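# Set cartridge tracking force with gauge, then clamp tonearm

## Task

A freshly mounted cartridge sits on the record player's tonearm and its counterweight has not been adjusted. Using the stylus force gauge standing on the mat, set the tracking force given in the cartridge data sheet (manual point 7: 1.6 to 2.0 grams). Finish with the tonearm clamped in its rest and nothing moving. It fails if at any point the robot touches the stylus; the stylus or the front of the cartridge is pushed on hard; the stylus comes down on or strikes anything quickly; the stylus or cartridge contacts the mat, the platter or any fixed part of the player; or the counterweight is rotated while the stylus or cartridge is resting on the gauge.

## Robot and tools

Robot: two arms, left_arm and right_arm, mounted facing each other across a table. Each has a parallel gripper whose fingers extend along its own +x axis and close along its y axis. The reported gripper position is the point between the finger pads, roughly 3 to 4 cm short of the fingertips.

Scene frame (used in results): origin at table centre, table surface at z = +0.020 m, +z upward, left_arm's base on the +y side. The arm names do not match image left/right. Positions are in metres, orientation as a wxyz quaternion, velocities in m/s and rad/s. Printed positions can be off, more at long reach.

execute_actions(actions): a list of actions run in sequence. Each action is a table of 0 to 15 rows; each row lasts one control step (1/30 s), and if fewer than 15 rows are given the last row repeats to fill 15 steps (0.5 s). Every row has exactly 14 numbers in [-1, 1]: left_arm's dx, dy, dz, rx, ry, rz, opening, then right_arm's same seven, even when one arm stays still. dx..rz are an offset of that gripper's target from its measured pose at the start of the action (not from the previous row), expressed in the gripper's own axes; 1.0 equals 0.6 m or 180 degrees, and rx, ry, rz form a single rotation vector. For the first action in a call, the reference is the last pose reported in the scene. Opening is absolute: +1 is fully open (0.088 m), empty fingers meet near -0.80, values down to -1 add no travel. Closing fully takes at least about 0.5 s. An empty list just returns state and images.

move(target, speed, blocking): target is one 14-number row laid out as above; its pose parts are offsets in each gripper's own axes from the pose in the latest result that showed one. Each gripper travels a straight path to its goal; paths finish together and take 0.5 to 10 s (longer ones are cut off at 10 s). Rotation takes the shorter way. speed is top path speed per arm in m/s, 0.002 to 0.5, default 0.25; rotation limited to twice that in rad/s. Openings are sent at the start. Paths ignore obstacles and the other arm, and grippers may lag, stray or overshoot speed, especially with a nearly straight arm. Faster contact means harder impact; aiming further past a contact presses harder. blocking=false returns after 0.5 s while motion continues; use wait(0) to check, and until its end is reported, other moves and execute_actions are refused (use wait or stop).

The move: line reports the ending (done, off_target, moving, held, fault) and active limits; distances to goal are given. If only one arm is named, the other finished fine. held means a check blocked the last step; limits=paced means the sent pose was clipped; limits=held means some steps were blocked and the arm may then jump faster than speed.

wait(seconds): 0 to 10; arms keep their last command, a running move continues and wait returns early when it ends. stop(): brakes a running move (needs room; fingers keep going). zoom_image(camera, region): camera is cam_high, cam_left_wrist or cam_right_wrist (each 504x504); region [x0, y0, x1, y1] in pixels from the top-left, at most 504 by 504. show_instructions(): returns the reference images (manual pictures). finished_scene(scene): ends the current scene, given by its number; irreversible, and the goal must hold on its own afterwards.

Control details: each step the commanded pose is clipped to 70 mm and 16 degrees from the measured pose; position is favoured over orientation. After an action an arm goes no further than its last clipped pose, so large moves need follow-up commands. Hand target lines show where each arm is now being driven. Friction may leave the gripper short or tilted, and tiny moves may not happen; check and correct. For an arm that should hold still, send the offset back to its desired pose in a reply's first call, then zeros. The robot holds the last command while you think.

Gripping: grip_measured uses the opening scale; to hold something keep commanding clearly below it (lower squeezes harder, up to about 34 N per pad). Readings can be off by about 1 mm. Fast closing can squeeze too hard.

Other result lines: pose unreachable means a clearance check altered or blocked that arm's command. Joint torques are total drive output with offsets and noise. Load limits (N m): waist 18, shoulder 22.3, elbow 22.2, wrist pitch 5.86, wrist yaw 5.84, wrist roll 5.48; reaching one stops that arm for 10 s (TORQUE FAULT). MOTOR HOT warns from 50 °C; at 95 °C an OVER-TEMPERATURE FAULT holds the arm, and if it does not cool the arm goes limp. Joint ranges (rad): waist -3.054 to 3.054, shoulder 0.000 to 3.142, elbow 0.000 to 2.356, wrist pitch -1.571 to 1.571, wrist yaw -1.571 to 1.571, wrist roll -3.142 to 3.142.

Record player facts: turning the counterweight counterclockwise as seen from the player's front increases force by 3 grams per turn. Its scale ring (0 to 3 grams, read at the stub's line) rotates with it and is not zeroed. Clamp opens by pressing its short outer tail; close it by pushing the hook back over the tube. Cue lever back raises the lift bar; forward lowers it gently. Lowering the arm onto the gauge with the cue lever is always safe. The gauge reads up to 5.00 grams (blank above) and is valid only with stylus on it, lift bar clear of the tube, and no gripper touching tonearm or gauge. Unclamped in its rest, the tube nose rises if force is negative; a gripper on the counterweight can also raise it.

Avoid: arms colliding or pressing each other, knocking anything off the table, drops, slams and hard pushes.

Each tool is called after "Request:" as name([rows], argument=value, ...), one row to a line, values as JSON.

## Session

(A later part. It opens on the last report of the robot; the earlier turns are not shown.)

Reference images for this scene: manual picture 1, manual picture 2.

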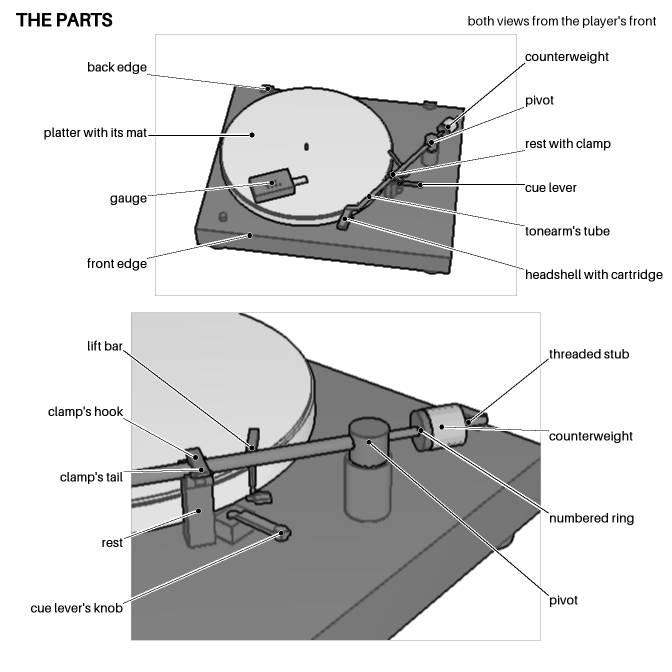

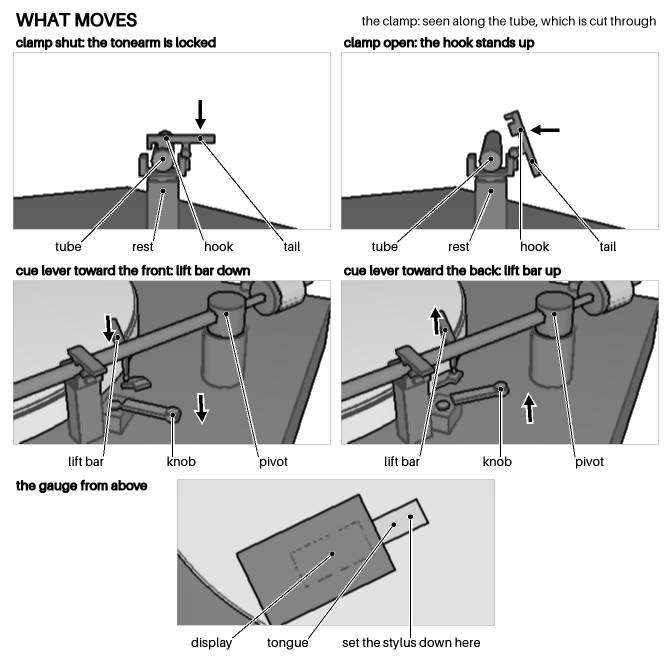

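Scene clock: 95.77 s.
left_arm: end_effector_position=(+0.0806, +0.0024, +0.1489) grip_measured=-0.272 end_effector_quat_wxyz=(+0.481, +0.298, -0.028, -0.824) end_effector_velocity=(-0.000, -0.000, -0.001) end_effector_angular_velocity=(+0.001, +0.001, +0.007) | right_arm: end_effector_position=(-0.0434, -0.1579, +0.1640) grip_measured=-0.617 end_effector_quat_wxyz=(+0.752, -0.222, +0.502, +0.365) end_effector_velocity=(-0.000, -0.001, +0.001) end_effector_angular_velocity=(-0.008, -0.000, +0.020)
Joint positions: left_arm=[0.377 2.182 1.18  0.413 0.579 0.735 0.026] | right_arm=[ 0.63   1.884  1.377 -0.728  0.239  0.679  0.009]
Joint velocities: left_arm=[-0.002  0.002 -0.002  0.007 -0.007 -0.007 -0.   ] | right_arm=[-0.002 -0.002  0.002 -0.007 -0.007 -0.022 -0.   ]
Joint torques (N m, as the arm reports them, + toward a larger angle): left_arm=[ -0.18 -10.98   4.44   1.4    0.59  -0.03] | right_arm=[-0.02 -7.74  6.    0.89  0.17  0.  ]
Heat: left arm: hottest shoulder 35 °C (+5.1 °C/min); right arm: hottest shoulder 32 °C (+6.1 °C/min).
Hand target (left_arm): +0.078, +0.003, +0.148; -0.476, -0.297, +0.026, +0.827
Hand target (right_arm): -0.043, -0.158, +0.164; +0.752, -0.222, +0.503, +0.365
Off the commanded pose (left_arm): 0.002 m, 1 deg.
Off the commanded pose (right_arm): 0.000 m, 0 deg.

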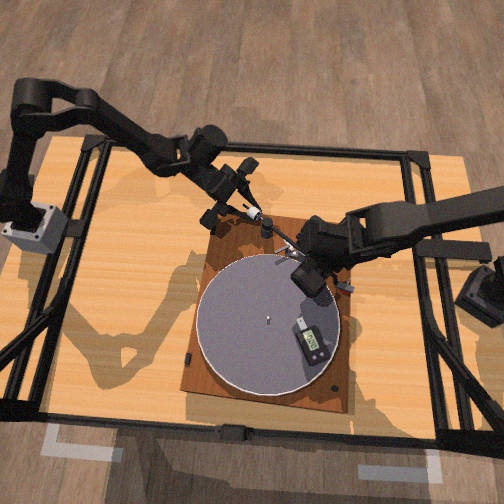

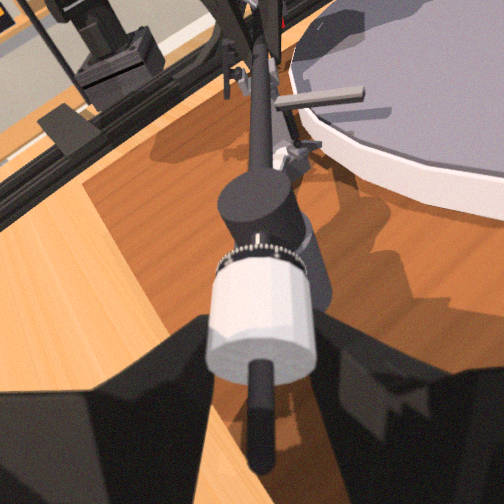

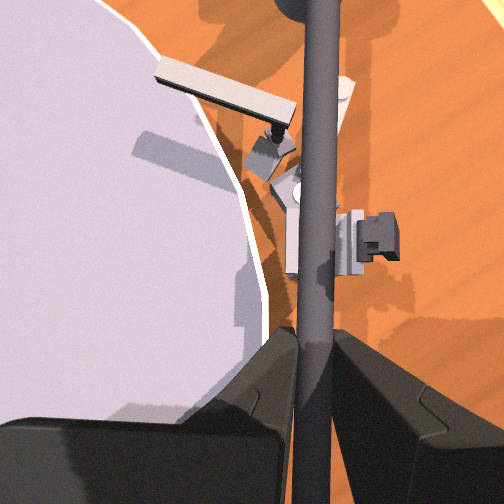

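Request:
move(target=[0.003,0.011,-0.011,-0.452,0,-0.261,-0.3, 0,0,0,0,0,0,-0.66], speed=0.35)

Scene clock: 99.07 s.
left_arm: end_effector_position=(+0.0861, -0.0001, +0.1490) grip_measured=-0.273 end_effector_quat_wxyz=(+0.214, -0.086, +0.613, -0.755) end_effector_velocity=(-0.002, -0.000, +0.002) end_effector_angular_velocity=(+0.022, +0.034, -0.005) | right_arm: end_effector_position=(-0.0435, -0.1579, +0.1640) grip_measured=-0.618 end_effector_quat_wxyz=(+0.751, -0.223, +0.502, +0.366) end_effector_velocity=(+0.002, -0.005, -0.001) end_effector_angular_velocity=(-0.023, -0.010, +0.002)
Joint positions: left_arm=[ 0.516  2.59   1.845 -0.395  1.424 -0.198  0.026] | right_arm=[ 0.63   1.884  1.377 -0.728  0.238  0.676  0.009]
Joint velocities: left_arm=[-0.002  0.002 -0.002  0.022  0.022 -0.051 -0.   ] | right_arm=[-0.002 -0.002 -0.002 -0.022  0.007 -0.007 -0.   ]
Joint torques (N m, as the arm reports them, + toward a larger angle): left_arm=[  0.19 -11.9    5.16   1.8    0.74  -0.04] | right_arm=[-0.01 -7.73  5.99  0.92  0.21  0.08]
Heat: left arm: hottest shoulder 35 °C (+4.0 °C/min); right arm: hottest shoulder 32 °C (+6.0 °C/min).
Hand target (left_arm): +0.088, -0.001, +0.145; -0.215, +0.088, -0.613, +0.755
Hand target (right_arm): -0.043, -0.158, +0.164; +0.752, -0.222, +0.502, +0.365
Off the commanded pose (left_arm): 0.005 m, 1 deg.
Off the commanded pose (right_arm): 0.000 m, 0 deg.
move: done

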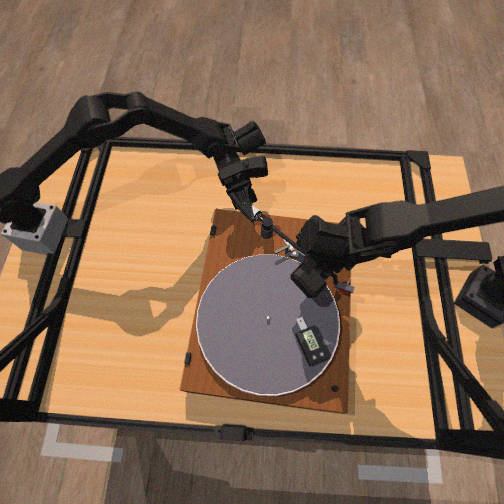

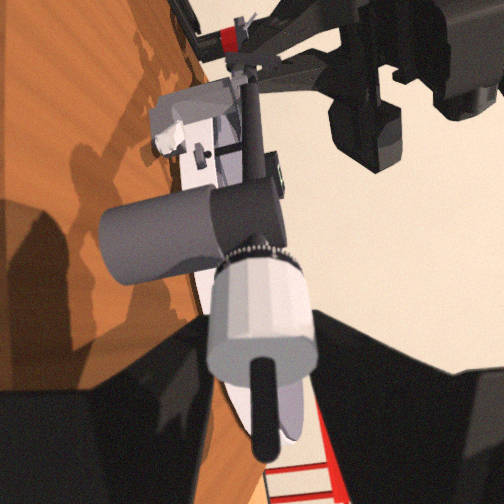

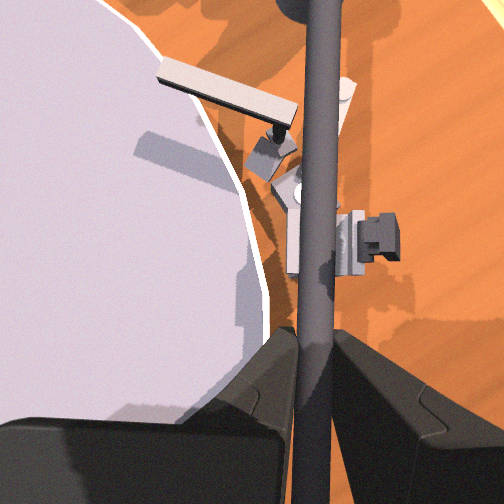

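Request:
move(target=[0.0045,-0.011,-0.006,0.452,0,0.261,0.05, 0,0,0,0,0,0,-0.66], speed=0.5)

Scene clock: 102.03 s.
left_arm: end_effector_position=(+0.0827, +0.0014, +0.1508) grip_measured=+0.050 end_effector_quat_wxyz=(+0.478, +0.298, -0.023, -0.826) end_effector_velocity=(-0.001, +0.002, -0.000) end_effector_angular_velocity=(+0.011, +0.004, +0.007) | right_arm: end_effector_position=(-0.0435, -0.1579, +0.1641) grip_measured=-0.618 end_effector_quat_wxyz=(+0.751, -0.223, +0.502, +0.366) end_effector_velocity=(-0.000, -0.005, -0.004) end_effector_angular_velocity=(-0.029, +0.018, +0.007)
Joint positions: left_arm=[0.383 2.181 1.196 0.386 0.588 0.737 0.041] | right_arm=[ 0.63   1.884  1.377 -0.728  0.238  0.676  0.009]
Joint velocities: left_arm=[-0.002 -0.007 -0.007 -0.007 -0.007 -0.007 -0.   ] | right_arm=[-0.007  0.002 -0.002 -0.022 -0.022 -0.007 -0.   ]
Joint torques (N m, as the arm reports them, + toward a larger angle): left_arm=[ -0.2  -12.76   3.2    1.99   0.04   0.14] | right_arm=[-0.03 -7.73  5.98  0.91  0.16 -0.02]
Heat: left arm: hottest shoulder 36 °C (+5.0 °C/min); right arm: hottest shoulder 32 °C (+5.0 °C/min).
Hand target (left_arm): +0.082, +0.003, +0.154; -0.479, -0.300, +0.028, +0.825
Hand target (right_arm): -0.044, -0.158, +0.164; +0.751, -0.223, +0.502, +0.366
Off the commanded pose (left_arm): 0.004 m, 1 deg.
Off the commanded pose (right_arm): 0.000 m, 0 deg.
move: done

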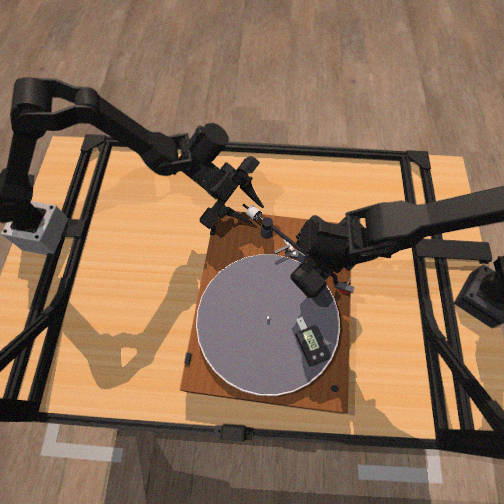

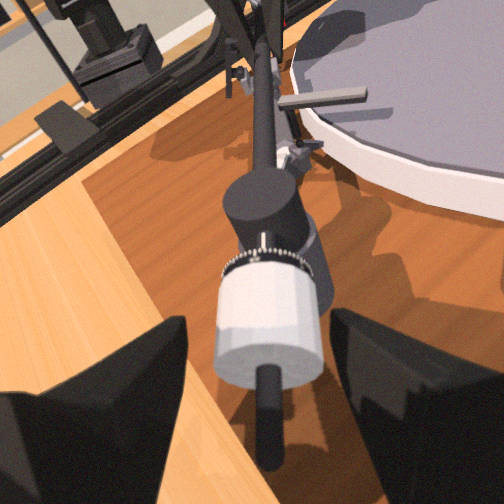

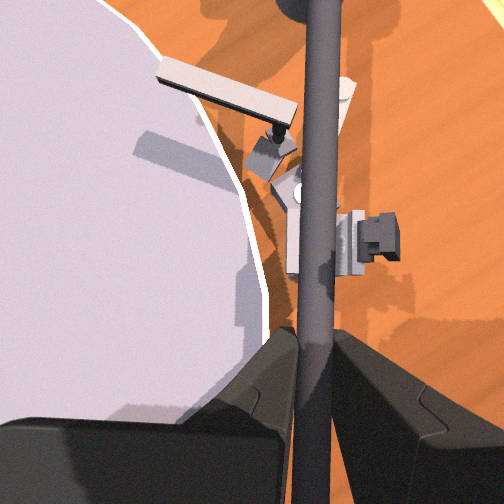

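Request:
execute_actions([
  [[0,-0.003,0,0,0,0,0,0,0,0,0,0,0,-0.66],[0,-0.006,0,0,0,0,-0.05,0,0,0,0,0,0,-0.66],[0,-0.008,0,0,0,0,-0.1,0,0,0,0,0,0,-0.66],[0,-0.008,0,0,0,0,-0.14,0,0,0,0,0,0,-0.66],[0,-0.008,0,0,0,0,-0.18,0,0,0,0,0,0,-0.66],[0,-0.008,0,0,0,0,-0.21,0,0,0,0,0,0,-0.66],[0,-0.008,0,0,0,0,-0.235,0,0,0,0,0,0,-0.66],[0,-0.007,0,0,0,0,-0.255,0,0,0,0,0,0,-0.66],[0,-0.006,0,0,0,0,-0.27,0,0,0,0,0,0,-0.66],[0,-0.005,0,0,0,0,-0.285,0,0,0,0,0,0,-0.66],[0,-0.005,0,0,0,0,-0.3,0,0,0,0,0,0,-0.66]],
])

Request:
move(target=[0.001,0.011,-0.01,-0.452,0,-0.261,-0.3, 0,0,0,0,0,0,-0.66], speed=0.45)

Request:
move(target=[0.0055,-0.013,-0.011,0.455,0,0.263,0.05, 0,0,0,0,0,0,-0.66], speed=0.5)

Scene clock: 104.27 s.
left_arm: end_effector_position=(+0.0803, +0.0017, +0.1506) grip_measured=-0.266 end_effector_quat_wxyz=(+0.478, +0.297, -0.026, -0.826) end_effector_velocity=(-0.001, +0.002, -0.003) end_effector_angular_velocity=(+0.014, -0.016, -0.007) | right_arm: end_effector_position=(-0.0435, -0.1579, +0.1641) grip_measured=-0.618 end_effector_quat_wxyz=(+0.751, -0.223, +0.502, +0.366) end_effector_velocity=(-0.004, -0.005, -0.000) end_effector_angular_velocity=(-0.016, +0.023, +0.003)
Joint positions: left_arm=[0.378 2.181 1.189 0.398 0.587 0.737 0.026] | right_arm=[ 0.63   1.884  1.377 -0.728  0.238  0.676  0.009]
Joint velocities: left_arm=[-0.002 -0.002 -0.002 -0.022 -0.007  0.022 -0.   ] | right_arm=[ 0.002 -0.007 -0.002 -0.022 -0.022  0.007 -0.   ]
Joint torques (N m, as the arm reports them, + toward a larger angle): left_arm=[  0.   -11.4    3.81   1.73   0.15  -0.11] | right_arm=[-0.02 -7.73  5.99  0.9   0.18 -0.02]
Heat: left arm: hottest shoulder 37 °C (+6.0 °C/min); right arm: hottest shoulder 32 °C (+5.0 °C/min).
Hand target (left_arm): +0.080, +0.003, +0.150; -0.478, -0.298, +0.023, +0.826
Hand target (right_arm): -0.043, -0.158, +0.164; +0.751, -0.223, +0.502, +0.366
Off the commanded pose (left_arm): 0.002 m, 0 deg.
Off the commanded pose (right_arm): 0.000 m, 0 deg.

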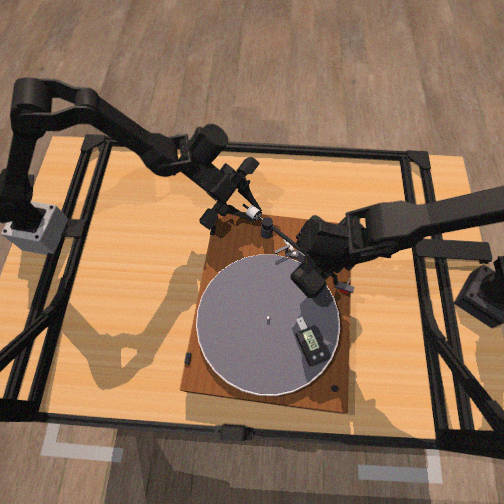

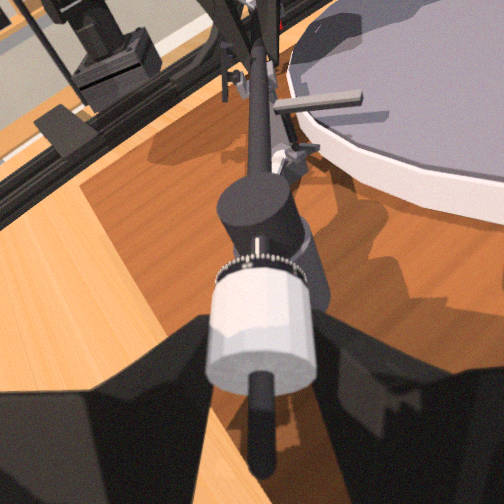

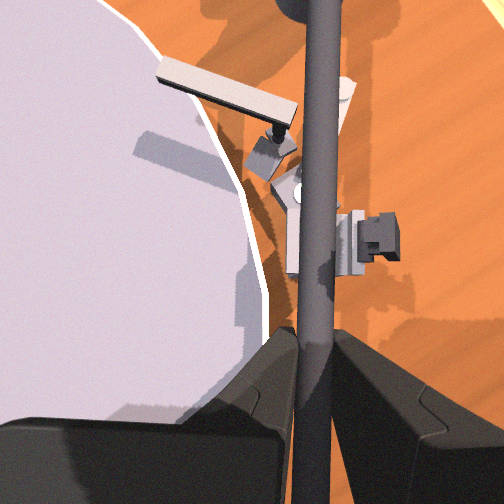

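Scene clock: 106.67 s.
left_arm: end_effector_position=(+0.0867, -0.0006, +0.1490) grip_measured=-0.267 end_effector_quat_wxyz=(+0.217, -0.082, +0.615, -0.754) end_effector_velocity=(+0.001, +0.000, +0.002) end_effector_angular_velocity=(+0.010, +0.013, +0.003) | right_arm: end_effector_position=(-0.0434, -0.1580, +0.1642) grip_measured=-0.618 end_effector_quat_wxyz=(+0.751, -0.224, +0.502, +0.367) end_effector_velocity=(-0.002, -0.002, -0.001) end_effector_angular_velocity=(-0.009, +0.018, +0.012)
Joint positions: left_arm=[ 0.517  2.594  1.863 -0.437  1.414 -0.171  0.026] | right_arm=[ 0.629  1.884  1.377 -0.729  0.237  0.673  0.009]
Joint velocities: left_arm=[ 0.002 -0.002 -0.002  0.007  0.007 -0.022 -0.   ] | right_arm=[-0.002 -0.002 -0.002 -0.007 -0.022 -0.007 -0.   ]
Joint torques (N m, as the arm reports them, + toward a larger angle): left_arm=[  0.16 -11.98   5.56   1.3    1.3   -0.03] | right_arm=[ 0.04 -7.73  6.    0.98  0.22  0.09]
Heat: left arm: hottest shoulder 37 °C (+5.1 °C/min); right arm: hottest shoulder 32 °C (+5.1 °C/min).
Hand target (left_arm): +0.088, -0.001, +0.148; -0.211, +0.087, -0.615, +0.755
Hand target (right_arm): -0.043, -0.158, +0.164; +0.751, -0.223, +0.502, +0.366
Off the commanded pose (left_arm): 0.002 m, 1 deg.
Off the commanded pose (right_arm): 0.000 m, 0 deg.
move: done

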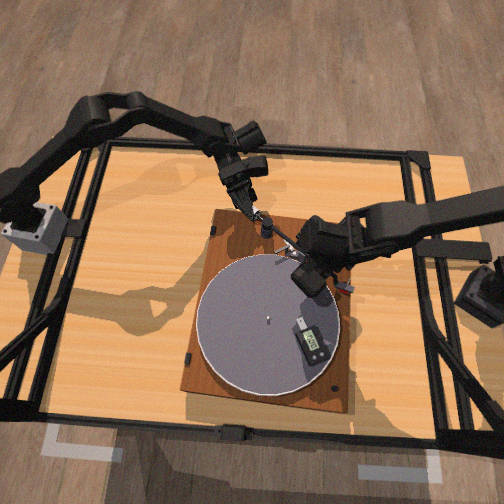

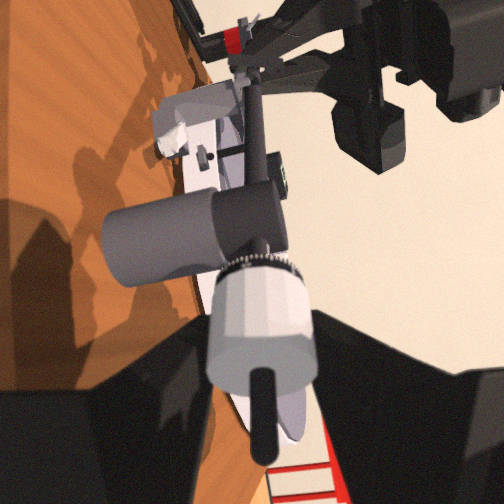

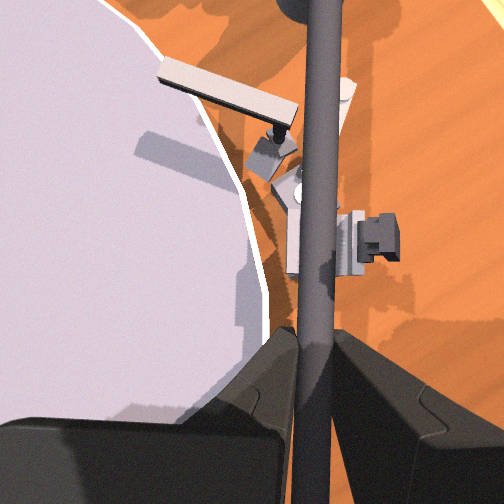

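Scene clock: 108.93 s.
left_arm: end_effector_position=(+0.0813, +0.0035, +0.1513) grip_measured=+0.050 end_effector_quat_wxyz=(+0.479, +0.305, -0.028, -0.823) end_effector_velocity=(-0.003, +0.002, -0.003) end_effector_angular_velocity=(+0.010, -0.007, -0.005) | right_arm: end_effector_position=(-0.0433, -0.1579, +0.1643) grip_measured=-0.618 end_effector_quat_wxyz=(+0.751, -0.224, +0.502, +0.367) end_effector_velocity=(+0.000, -0.003, -0.002) end_effector_angular_velocity=(-0.011, +0.009, -0.007)
Joint positions: left_arm=[0.377 2.17  1.183 0.386 0.573 0.75  0.041] | right_arm=[ 0.629  1.883  1.377 -0.729  0.237  0.673  0.009]
Joint velocities: left_arm=[-0.007 -0.002 -0.007 -0.007 -0.007  0.007 -0.   ] | right_arm=[-0.002 -0.002 -0.007 -0.007 -0.007  0.007 -0.   ]
Joint torques (N m, as the arm reports them, + toward a larger angle): left_arm=[ -0.2  -12.67   3.12   1.98   0.11   0.11] | right_arm=[-0.02 -7.74  5.99  0.89  0.17 -0.02]
Heat: left arm: hottest shoulder 38 °C (+6.1 °C/min); right arm: hottest shoulder 31 °C (+3.0 °C/min).
Hand target (left_arm): +0.080, +0.005, +0.154; -0.479, -0.307, +0.033, +0.822
Hand target (right_arm): -0.043, -0.158, +0.164; +0.751, -0.224, +0.502, +0.367
Off the commanded pose (left_arm): 0.004 m, 1 deg.
Off the commanded pose (right_arm): 0.000 m, 0 deg.
move: done

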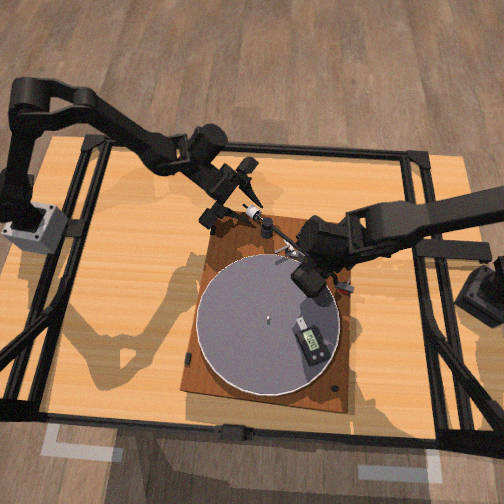

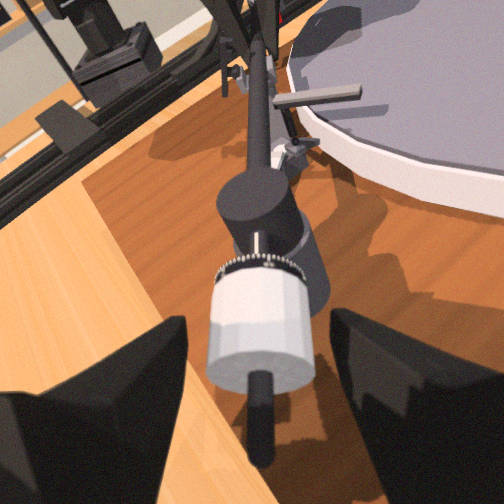

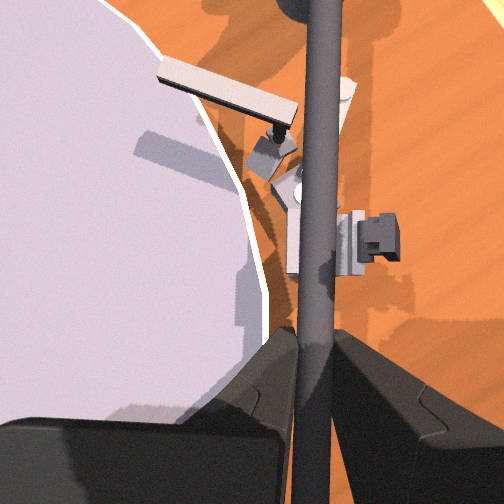

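Well centred. Two more cycles.

Request:
execute_actions([
  [[0,0,0,0,0,0,0,0,0,0,0,0,0,-0.66],[0,0,0,0,0,0,-0.05,0,0,0,0,0,0,-0.66],[0,0,0,0,0,0,-0.1,0,0,0,0,0,0,-0.66],[0,0,0,0,0,0,-0.14,0,0,0,0,0,0,-0.66],[0,0,0,0,0,0,-0.18,0,0,0,0,0,0,-0.66],[0,0,0,0,0,0,-0.21,0,0,0,0,0,0,-0.66],[0,0,0,0,0,0,-0.235,0,0,0,0,0,0,-0.66],[0,0,0,0,0,0,-0.255,0,0,0,0,0,0,-0.66],[0,0,0,0,0,0,-0.27,0,0,0,0,0,0,-0.66],[0,0,0,0,0,0,-0.285,0,0,0,0,0,0,-0.66],[0,0,0,0,0,0,-0.3,0,0,0,0,0,0,-0.66]],
])

Request:
move(target=[0.001,0.011,-0.011,-0.449,0,-0.267,-0.3, 0,0,0,0,0,0,-0.66], speed=0.5)

Request:
move(target=[0.0055,-0.013,-0.012,0.452,-0.004,0.263,0.05, 0,0,0,0,0,0,-0.66], speed=0.5)

Request:
execute_actions([
  [[0,0,0,0,0,0,0,0,0,0,0,0,0,-0.66],[0,0,0,0,0,0,-0.05,0,0,0,0,0,0,-0.66],[0,0,0,0,0,0,-0.1,0,0,0,0,0,0,-0.66],[0,0,0,0,0,0,-0.14,0,0,0,0,0,0,-0.66],[0,0,0,0,0,0,-0.18,0,0,0,0,0,0,-0.66],[0,0,0,0,0,0,-0.21,0,0,0,0,0,0,-0.66],[0,0,0,0,0,0,-0.235,0,0,0,0,0,0,-0.66],[0,0,0,0,0,0,-0.255,0,0,0,0,0,0,-0.66],[0,0,0,0,0,0,-0.27,0,0,0,0,0,0,-0.66],[0,0,0,0,0,0,-0.285,0,0,0,0,0,0,-0.66],[0,0,0,0,0,0,-0.3,0,0,0,0,0,0,-0.66]],
])

Request:
move(target=[0.001,0.011,-0.011,-0.449,0,-0.267,-0.3, 0,0,0,0,0,0,-0.66], speed=0.5)

Request:
move(target=[0.0055,-0.013,-0.012,0.452,0,0.263,0.05, 0,0,0,0,0,0,-0.66], speed=0.5)

Scene clock: 111.20 s.
left_arm: end_effector_position=(+0.0816, +0.0035, +0.1514) grip_measured=-0.264 end_effector_quat_wxyz=(+0.479, +0.305, -0.028, -0.822) end_effector_velocity=(-0.003, +0.002, -0.003) end_effector_angular_velocity=(+0.025, +0.007, +0.002) | right_arm: end_effector_position=(-0.0433, -0.1579, +0.1644) grip_measured=-0.618 end_effector_quat_wxyz=(+0.751, -0.224, +0.502, +0.367) end_effector_velocity=(+0.000, -0.005, -0.002) end_effector_angular_velocity=(-0.027, -0.001, +0.020)
Joint positions: left_arm=[0.378 2.169 1.182 0.387 0.572 0.75  0.026] | right_arm=[ 0.629  1.883  1.377 -0.728  0.237  0.673  0.009]
Joint velocities: left_arm=[-0.007 -0.002 -0.002 -0.022 -0.007 -0.007 -0.001] | right_arm=[-0.002 -0.002 -0.002 -0.022 -0.007 -0.022 -0.   ]
Joint torques (N m, as the arm reports them, + toward a larger angle): left_arm=[  0.01 -10.88   4.53   1.72   0.29  -0.03] | right_arm=[-0.02 -7.74  5.99  0.9   0.18 -0.02]
Heat: left arm: hottest shoulder 38 °C (+6.0 °C/min); right arm: hottest shoulder 31 °C (+3.0 °C/min).
Hand target (left_arm): +0.081, +0.003, +0.151; -0.479, -0.305, +0.028, +0.823
Hand target (right_arm): -0.043, -0.158, +0.164; +0.751, -0.224, +0.502, +0.367
Off the commanded pose (left_arm): 0.000 m, 0 deg.
Off the commanded pose (right_arm): 0.000 m, 0 deg.

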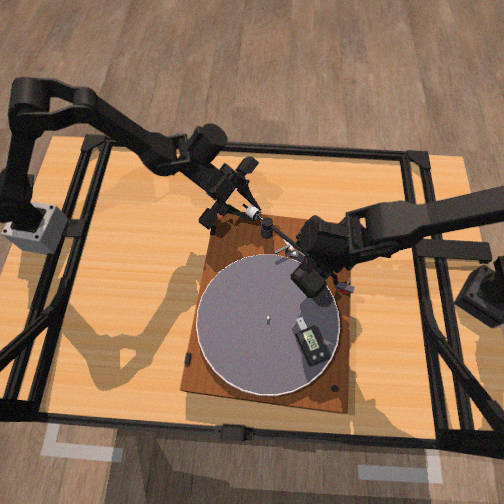

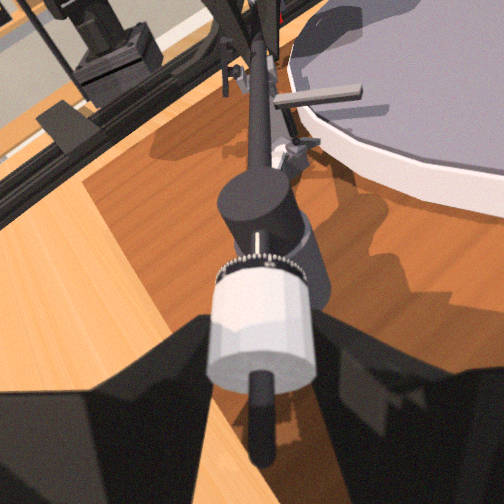

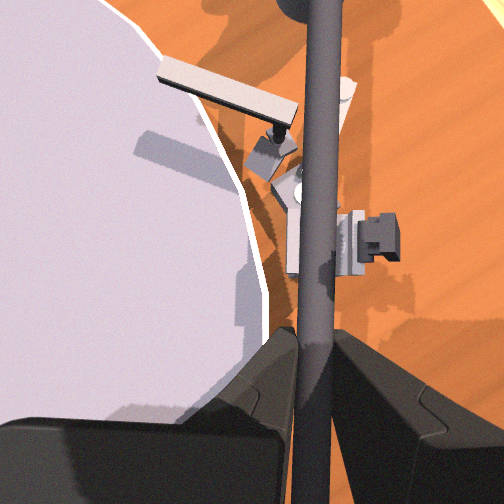

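Scene clock: 113.50 s.
left_arm: end_effector_position=(+0.0886, +0.0011, +0.1489) grip_measured=-0.264 end_effector_quat_wxyz=(+0.218, -0.076, +0.614, -0.755) end_effector_velocity=(-0.002, +0.002, -0.001) end_effector_angular_velocity=(+0.030, +0.019, -0.008) | right_arm: end_effector_position=(-0.0433, -0.1581, +0.1642) grip_measured=-0.618 end_effector_quat_wxyz=(+0.750, -0.225, +0.502, +0.367) end_effector_velocity=(-0.000, -0.002, -0.002) end_effector_angular_velocity=(-0.011, +0.009, -0.007)
Joint positions: left_arm=[ 0.521  2.61   1.911 -0.557  1.41  -0.078  0.026] | right_arm=[ 0.628  1.883  1.377 -0.729  0.236  0.67   0.009]
Joint velocities: left_arm=[-0.002  0.012  0.022 -0.066  0.007  0.022 -0.   ] | right_arm=[-0.002  0.002 -0.002 -0.007 -0.007  0.007 -0.   ]
Joint torques (N m, as the arm reports them, + toward a larger angle): left_arm=[  0.14 -12.08   5.62   0.57   1.39   0.23] | right_arm=[ 0.03 -7.73  6.    0.99  0.2   0.09]
Heat: left arm: hottest shoulder 38 °C (+6.0 °C/min); right arm: hottest shoulder 31 °C (+2.0 °C/min).
Hand target (left_arm): +0.089, +0.001, +0.148; -0.211, +0.081, -0.613, +0.757
Hand target (right_arm): -0.043, -0.158, +0.164; +0.751, -0.224, +0.502, +0.367
Off the commanded pose (left_arm): 0.002 m, 1 deg.
Off the commanded pose (right_arm): 0.000 m, 0 deg.
move: done

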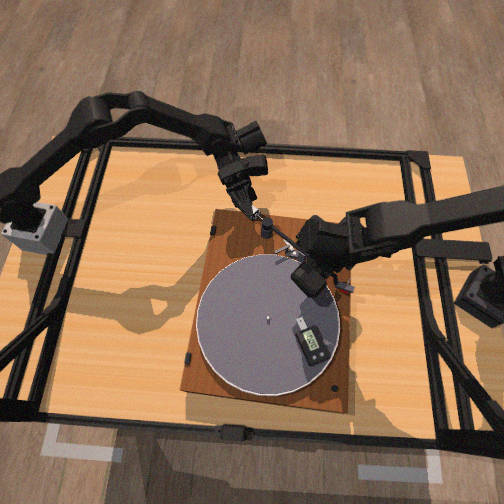

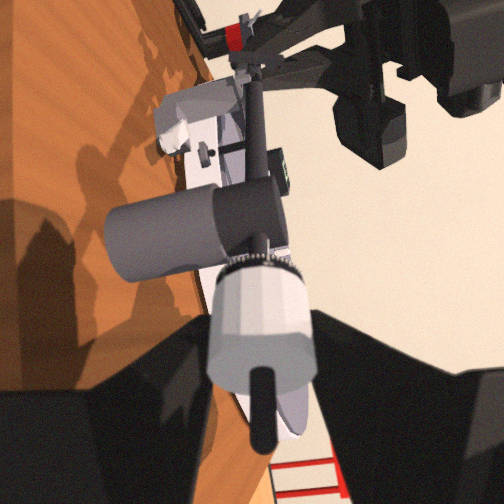

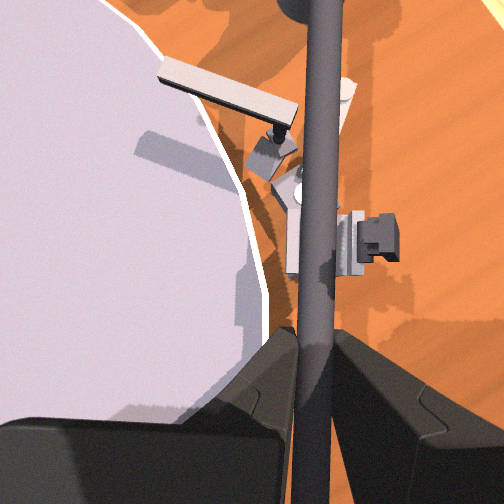

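Scene clock: 115.77 s.
left_arm: end_effector_position=(+0.0830, +0.0057, +0.1511) grip_measured=+0.050 end_effector_quat_wxyz=(+0.480, +0.304, -0.028, -0.823) end_effector_velocity=(+0.002, +0.001, -0.000) end_effector_angular_velocity=(-0.004, -0.011, +0.005) | right_arm: end_effector_position=(-0.0433, -0.1579, +0.1644) grip_measured=-0.618 end_effector_quat_wxyz=(+0.750, -0.224, +0.502, +0.368) end_effector_velocity=(-0.002, +0.001, +0.000) end_effector_angular_velocity=(+0.009, +0.009, -0.002)
Joint positions: left_arm=[0.383 2.165 1.171 0.395 0.577 0.75  0.041] | right_arm=[ 0.628  1.883  1.378 -0.729  0.236  0.67   0.009]
Joint velocities: left_arm=[ 0.002 -0.002 -0.007  0.007 -0.007  0.007 -0.   ] | right_arm=[ 0.002 -0.002 -0.002  0.007 -0.007  0.007  0.   ]
Joint torques (N m, as the arm reports them, + toward a larger angle): left_arm=[ -0.21 -12.62   3.16   2.04   0.06   0.12] | right_arm=[-0.02 -7.73  5.99  0.88  0.17 -0.02]
Heat: left arm: hottest shoulder 39 °C (+7.1 °C/min); right arm: hottest shoulder 31 °C (+2.0 °C/min).
Hand target (left_arm): +0.082, +0.008, +0.154; -0.480, -0.306, +0.033, +0.821
Hand target (right_arm): -0.043, -0.158, +0.164; +0.750, -0.225, +0.502, +0.367
Off the commanded pose (left_arm): 0.004 m, 1 deg.
Off the commanded pose (right_arm): 0.000 m, 0 deg.
move: done

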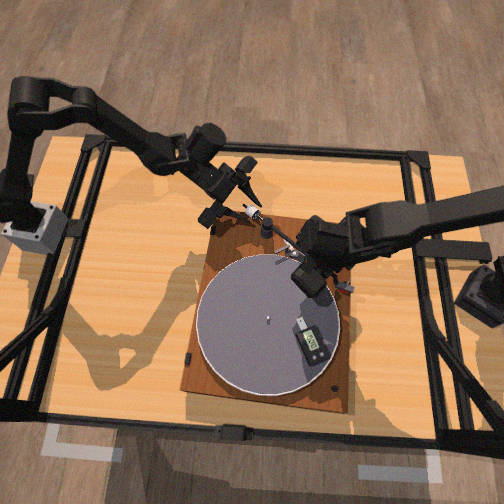

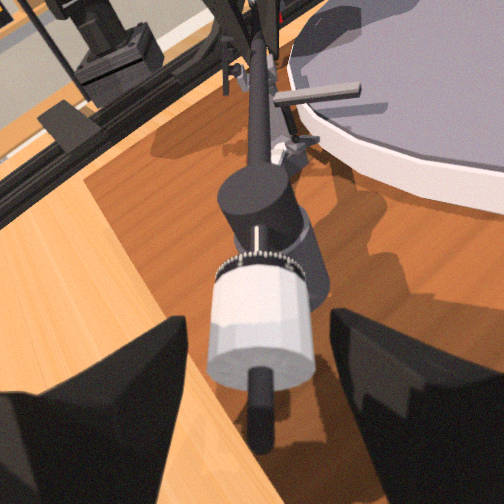

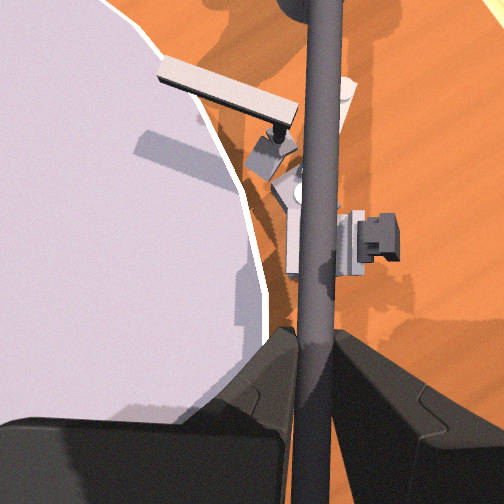

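Scene clock: 116.27 s.
left_arm: end_effector_position=(+0.0833, +0.0057, +0.1511) grip_measured=-0.263 end_effector_quat_wxyz=(+0.480, +0.304, -0.029, -0.822) end_effector_velocity=(-0.003, -0.001, +0.001) end_effector_angular_velocity=(+0.006, +0.003, +0.002) | right_arm: end_effector_position=(-0.0433, -0.1579, +0.1644) grip_measured=-0.618 end_effector_quat_wxyz=(+0.750, -0.224, +0.502, +0.368) end_effector_velocity=(+0.002, -0.005, +0.000) end_effector_angular_velocity=(-0.022, -0.001, +0.015)
Joint positions: left_arm=[0.383 2.165 1.171 0.396 0.576 0.75  0.026] | right_arm=[ 0.628  1.883  1.378 -0.729  0.236  0.67   0.009]
Joint velocities: left_arm=[-0.007 -0.002  0.002 -0.007 -0.007 -0.007 -0.   ] | right_arm=[-0.007 -0.007 -0.002 -0.022 -0.007 -0.022 -0.   ]
Joint torques (N m, as the arm reports them, + toward a larger angle): left_arm=[ -0.02 -10.87   4.44   1.77   0.28  -0.02] | right_arm=[-0.03 -7.74  6.    0.9   0.17 -0.02]
Heat: left arm: hottest shoulder 39 °C (+7.0 °C/min); right arm: hottest shoulder 31 °C (+2.0 °C/min).
Hand target (left_arm): +0.083, +0.006, +0.151; -0.480, -0.304, +0.028, +0.823
Hand target (right_arm): -0.043, -0.158, +0.164; +0.750, -0.225, +0.502, +0.368
Off the commanded pose (left_arm): 0.000 m, 0 deg.
Off the commanded pose (right_arm): 0.000 m, 0 deg.

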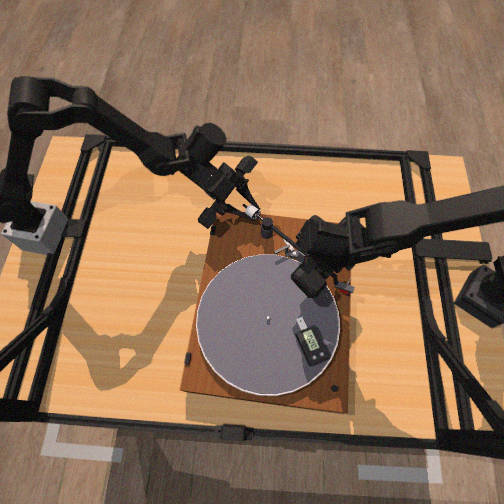

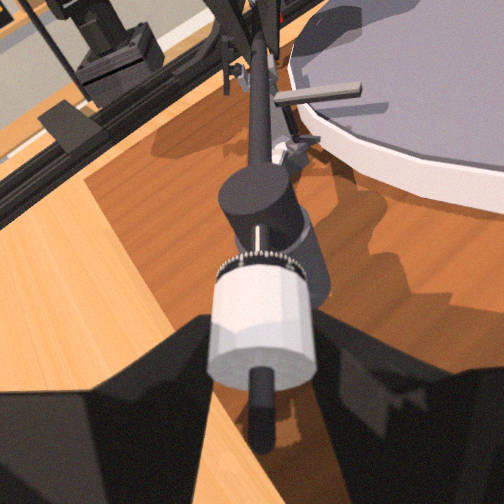

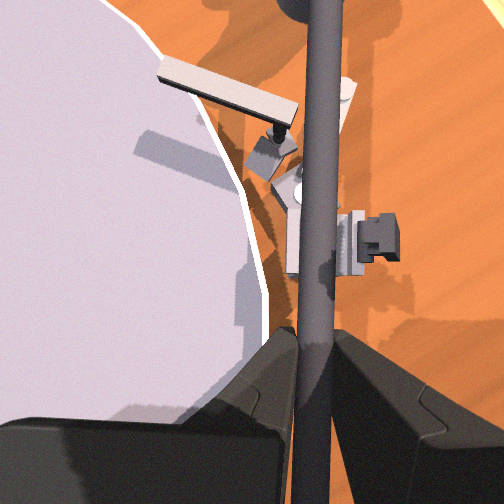

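Scene clock: 118.57 s.
left_arm: end_effector_position=(+0.0905, +0.0033, +0.1489) grip_measured=-0.265 end_effector_quat_wxyz=(+0.218, -0.078, +0.612, -0.756) end_effector_velocity=(-0.005, +0.001, +0.003) end_effector_angular_velocity=(+0.016, +0.013, -0.015) | right_arm: end_effector_position=(-0.0432, -0.1582, +0.1644) grip_measured=-0.618 end_effector_quat_wxyz=(+0.750, -0.225, +0.502, +0.368) end_effector_velocity=(-0.002, -0.005, -0.002) end_effector_angular_velocity=(-0.021, +0.023, -0.002)
Joint positions: left_arm=[ 0.527  2.608  1.905 -0.566  1.414 -0.062  0.026] | right_arm=[ 0.628  1.883  1.378 -0.73   0.235  0.668  0.009]
Joint velocities: left_arm=[-0.007  0.007  0.032 -0.081  0.007  0.037 -0.   ] | right_arm=[-0.002 -0.002 -0.002 -0.022 -0.022  0.007 -0.   ]
Joint torques (N m, as the arm reports them, + toward a larger angle): left_arm=[  0.14 -12.13   5.53   0.53   1.38   0.24] | right_arm=[ 0.02 -7.73  6.    1.    0.19  0.06]
Heat: left arm: hottest shoulder 39 °C (+6.1 °C/min); right arm: hottest shoulder 31 °C (+1.0 °C/min).
Hand target (left_arm): +0.091, +0.003, +0.148; -0.211, +0.082, -0.612, +0.758
Hand target (right_arm): -0.043, -0.158, +0.164; +0.750, -0.224, +0.502, +0.368
Off the commanded pose (left_arm): 0.002 m, 1 deg.
Off the commanded pose (right_arm): 0.000 m, 0 deg.
move: done

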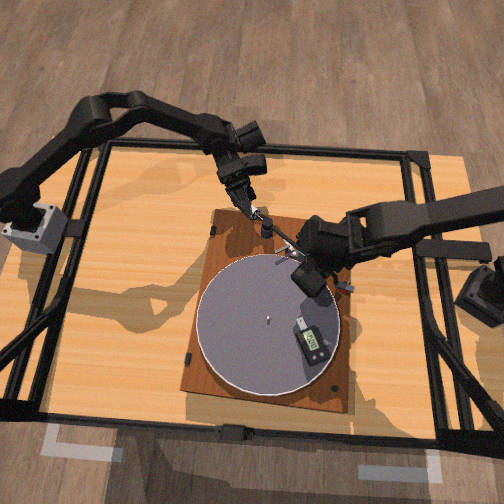

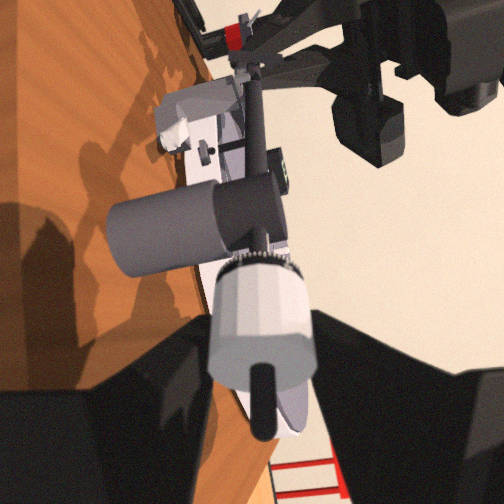

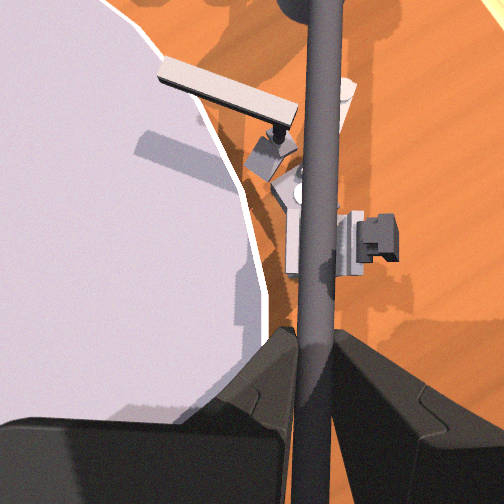

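Scene clock: 120.83 s.
left_arm: end_effector_position=(+0.0849, +0.0079, +0.1510) grip_measured=+0.050 end_effector_quat_wxyz=(+0.478, +0.307, -0.028, -0.823) end_effector_velocity=(-0.001, +0.001, -0.001) end_effector_angular_velocity=(+0.018, +0.007, +0.021) | right_arm: end_effector_position=(-0.0431, -0.1581, +0.1645) grip_measured=-0.618 end_effector_quat_wxyz=(+0.750, -0.225, +0.502, +0.368) end_effector_velocity=(-0.000, -0.002, +0.001) end_effector_angular_velocity=(-0.004, +0.004, +0.007)
Joint positions: left_arm=[0.388 2.16  1.169 0.382 0.581 0.761 0.041] | right_arm=[ 0.628  1.883  1.378 -0.73   0.235  0.668  0.009]
Joint velocities: left_arm=[-0.007 -0.007 -0.007 -0.007 -0.022 -0.022  0.   ] | right_arm=[-0.002 -0.007 -0.002 -0.007 -0.007 -0.007 -0.   ]
Joint torques (N m, as the arm reports them, + toward a larger angle): left_arm=[ -0.21 -12.62   3.26   1.98   0.1    0.11] | right_arm=[-0.02 -7.74  6.    0.89  0.18 -0.02]
Heat: left arm: hottest shoulder 40 °C (+7.1 °C/min); right arm: hottest shoulder 31 °C (+1.0 °C/min).
Hand target (left_arm): +0.084, +0.010, +0.154; -0.478, -0.309, +0.032, +0.822
Hand target (right_arm): -0.043, -0.158, +0.164; +0.750, -0.225, +0.502, +0.368
Off the commanded pose (left_arm): 0.004 m, 1 deg.
Off the commanded pose (right_arm): 0.000 m, 0 deg.
move: done

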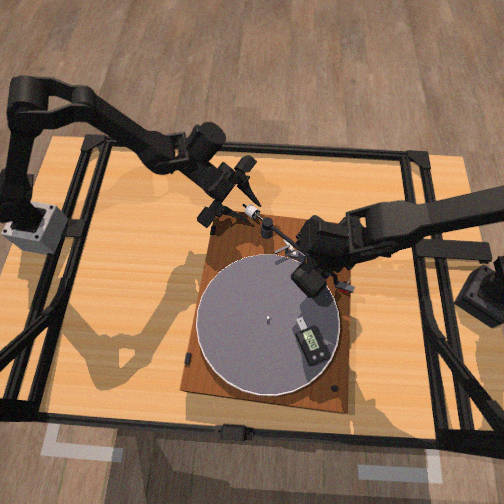

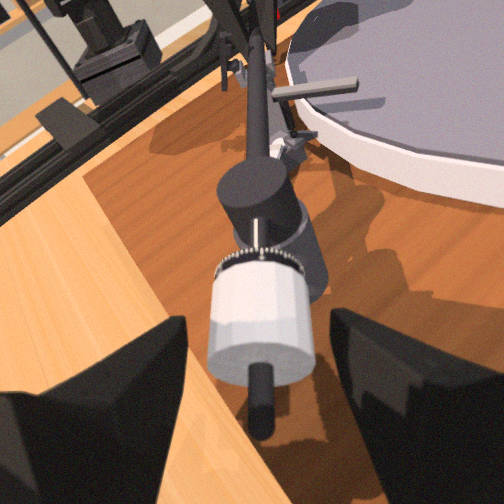

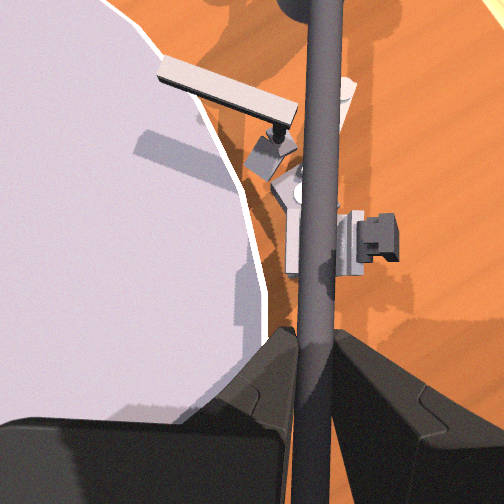

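Request:
move(target=[-0.19,0,0.0,-0.1,-0.0825,-0.055,0.5, -0.038,-0.002,0.016,0.008,0,-0.003,-0.66], speed=0.2)

Scene clock: 123.20 s.
left_arm: end_effector_position=(+0.1266, +0.0959, +0.2032) grip_measured=+0.500 end_effector_quat_wxyz=(+0.439, +0.124, +0.064, -0.887) end_effector_velocity=(-0.001, +0.000, -0.001) end_effector_angular_velocity=(+0.021, +0.017, +0.009) | right_arm: end_effector_position=(-0.0415, -0.1584, +0.1787) grip_measured=-0.616 end_effector_quat_wxyz=(+0.749, -0.229, +0.507, +0.360) end_effector_velocity=(+0.002, -0.001, +0.001) end_effector_angular_velocity=(-0.004, +0.005, +0.002)
Joint positions: left_arm=[0.654 1.965 0.97  0.354 1.092 0.579 0.064] | right_arm=[ 0.624  1.883  1.441 -0.813  0.234  0.675  0.009]
Joint velocities: left_arm=[-0.002 -0.002 -0.002 -0.007 -0.007 -0.022 -0.   ] | right_arm=[-0.007 -0.002  0.002 -0.007 -0.007 -0.007 -0.   ]
Joint torques (N m, as the arm reports them, + toward a larger angle): left_arm=[  0.23 -10.54   3.05   1.36   0.62  -0.15] | right_arm=[ 0.28 -9.83  6.96 -0.43  0.42  0.65]
Heat: left arm: hottest shoulder 40 °C (+7.0 °C/min); right arm: hottest shoulder 31 °C (+1.0 °C/min).
Hand target (left_arm): +0.126, +0.099, +0.205; -0.439, -0.121, -0.067, +0.888
Hand target (right_arm): -0.042, -0.159, +0.189; +0.754, -0.218, +0.505, +0.358
Off the commanded pose (left_arm): 0.004 m, 0 deg.
Off the commanded pose (right_arm): 0.010 m, 1 deg.
move: off_target (right_arm)

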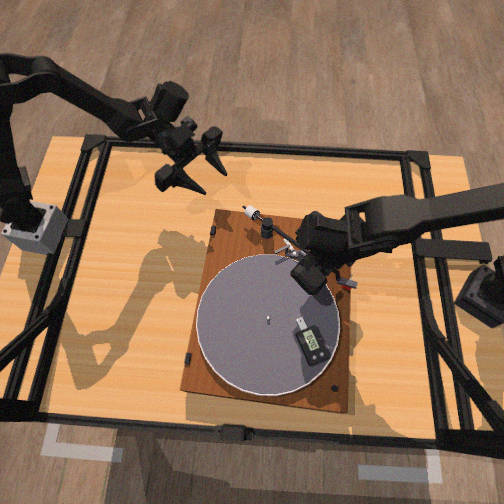

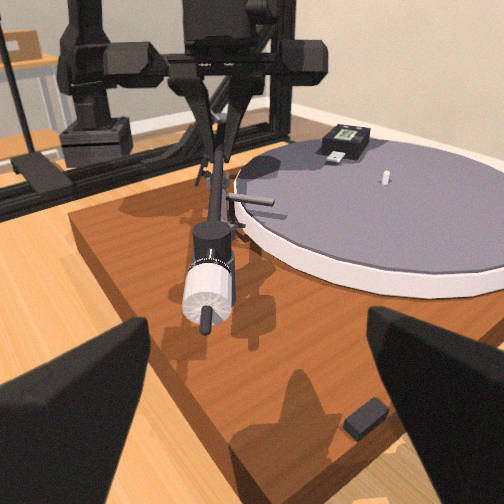

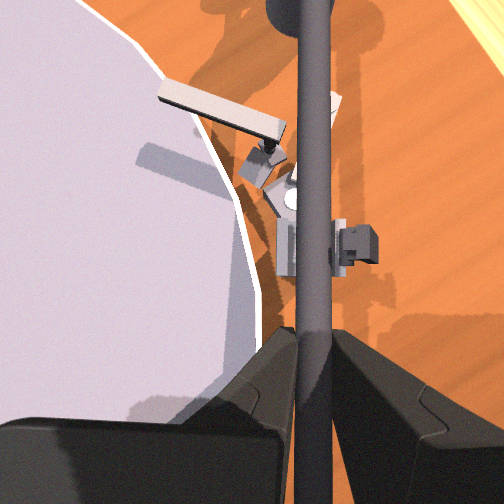

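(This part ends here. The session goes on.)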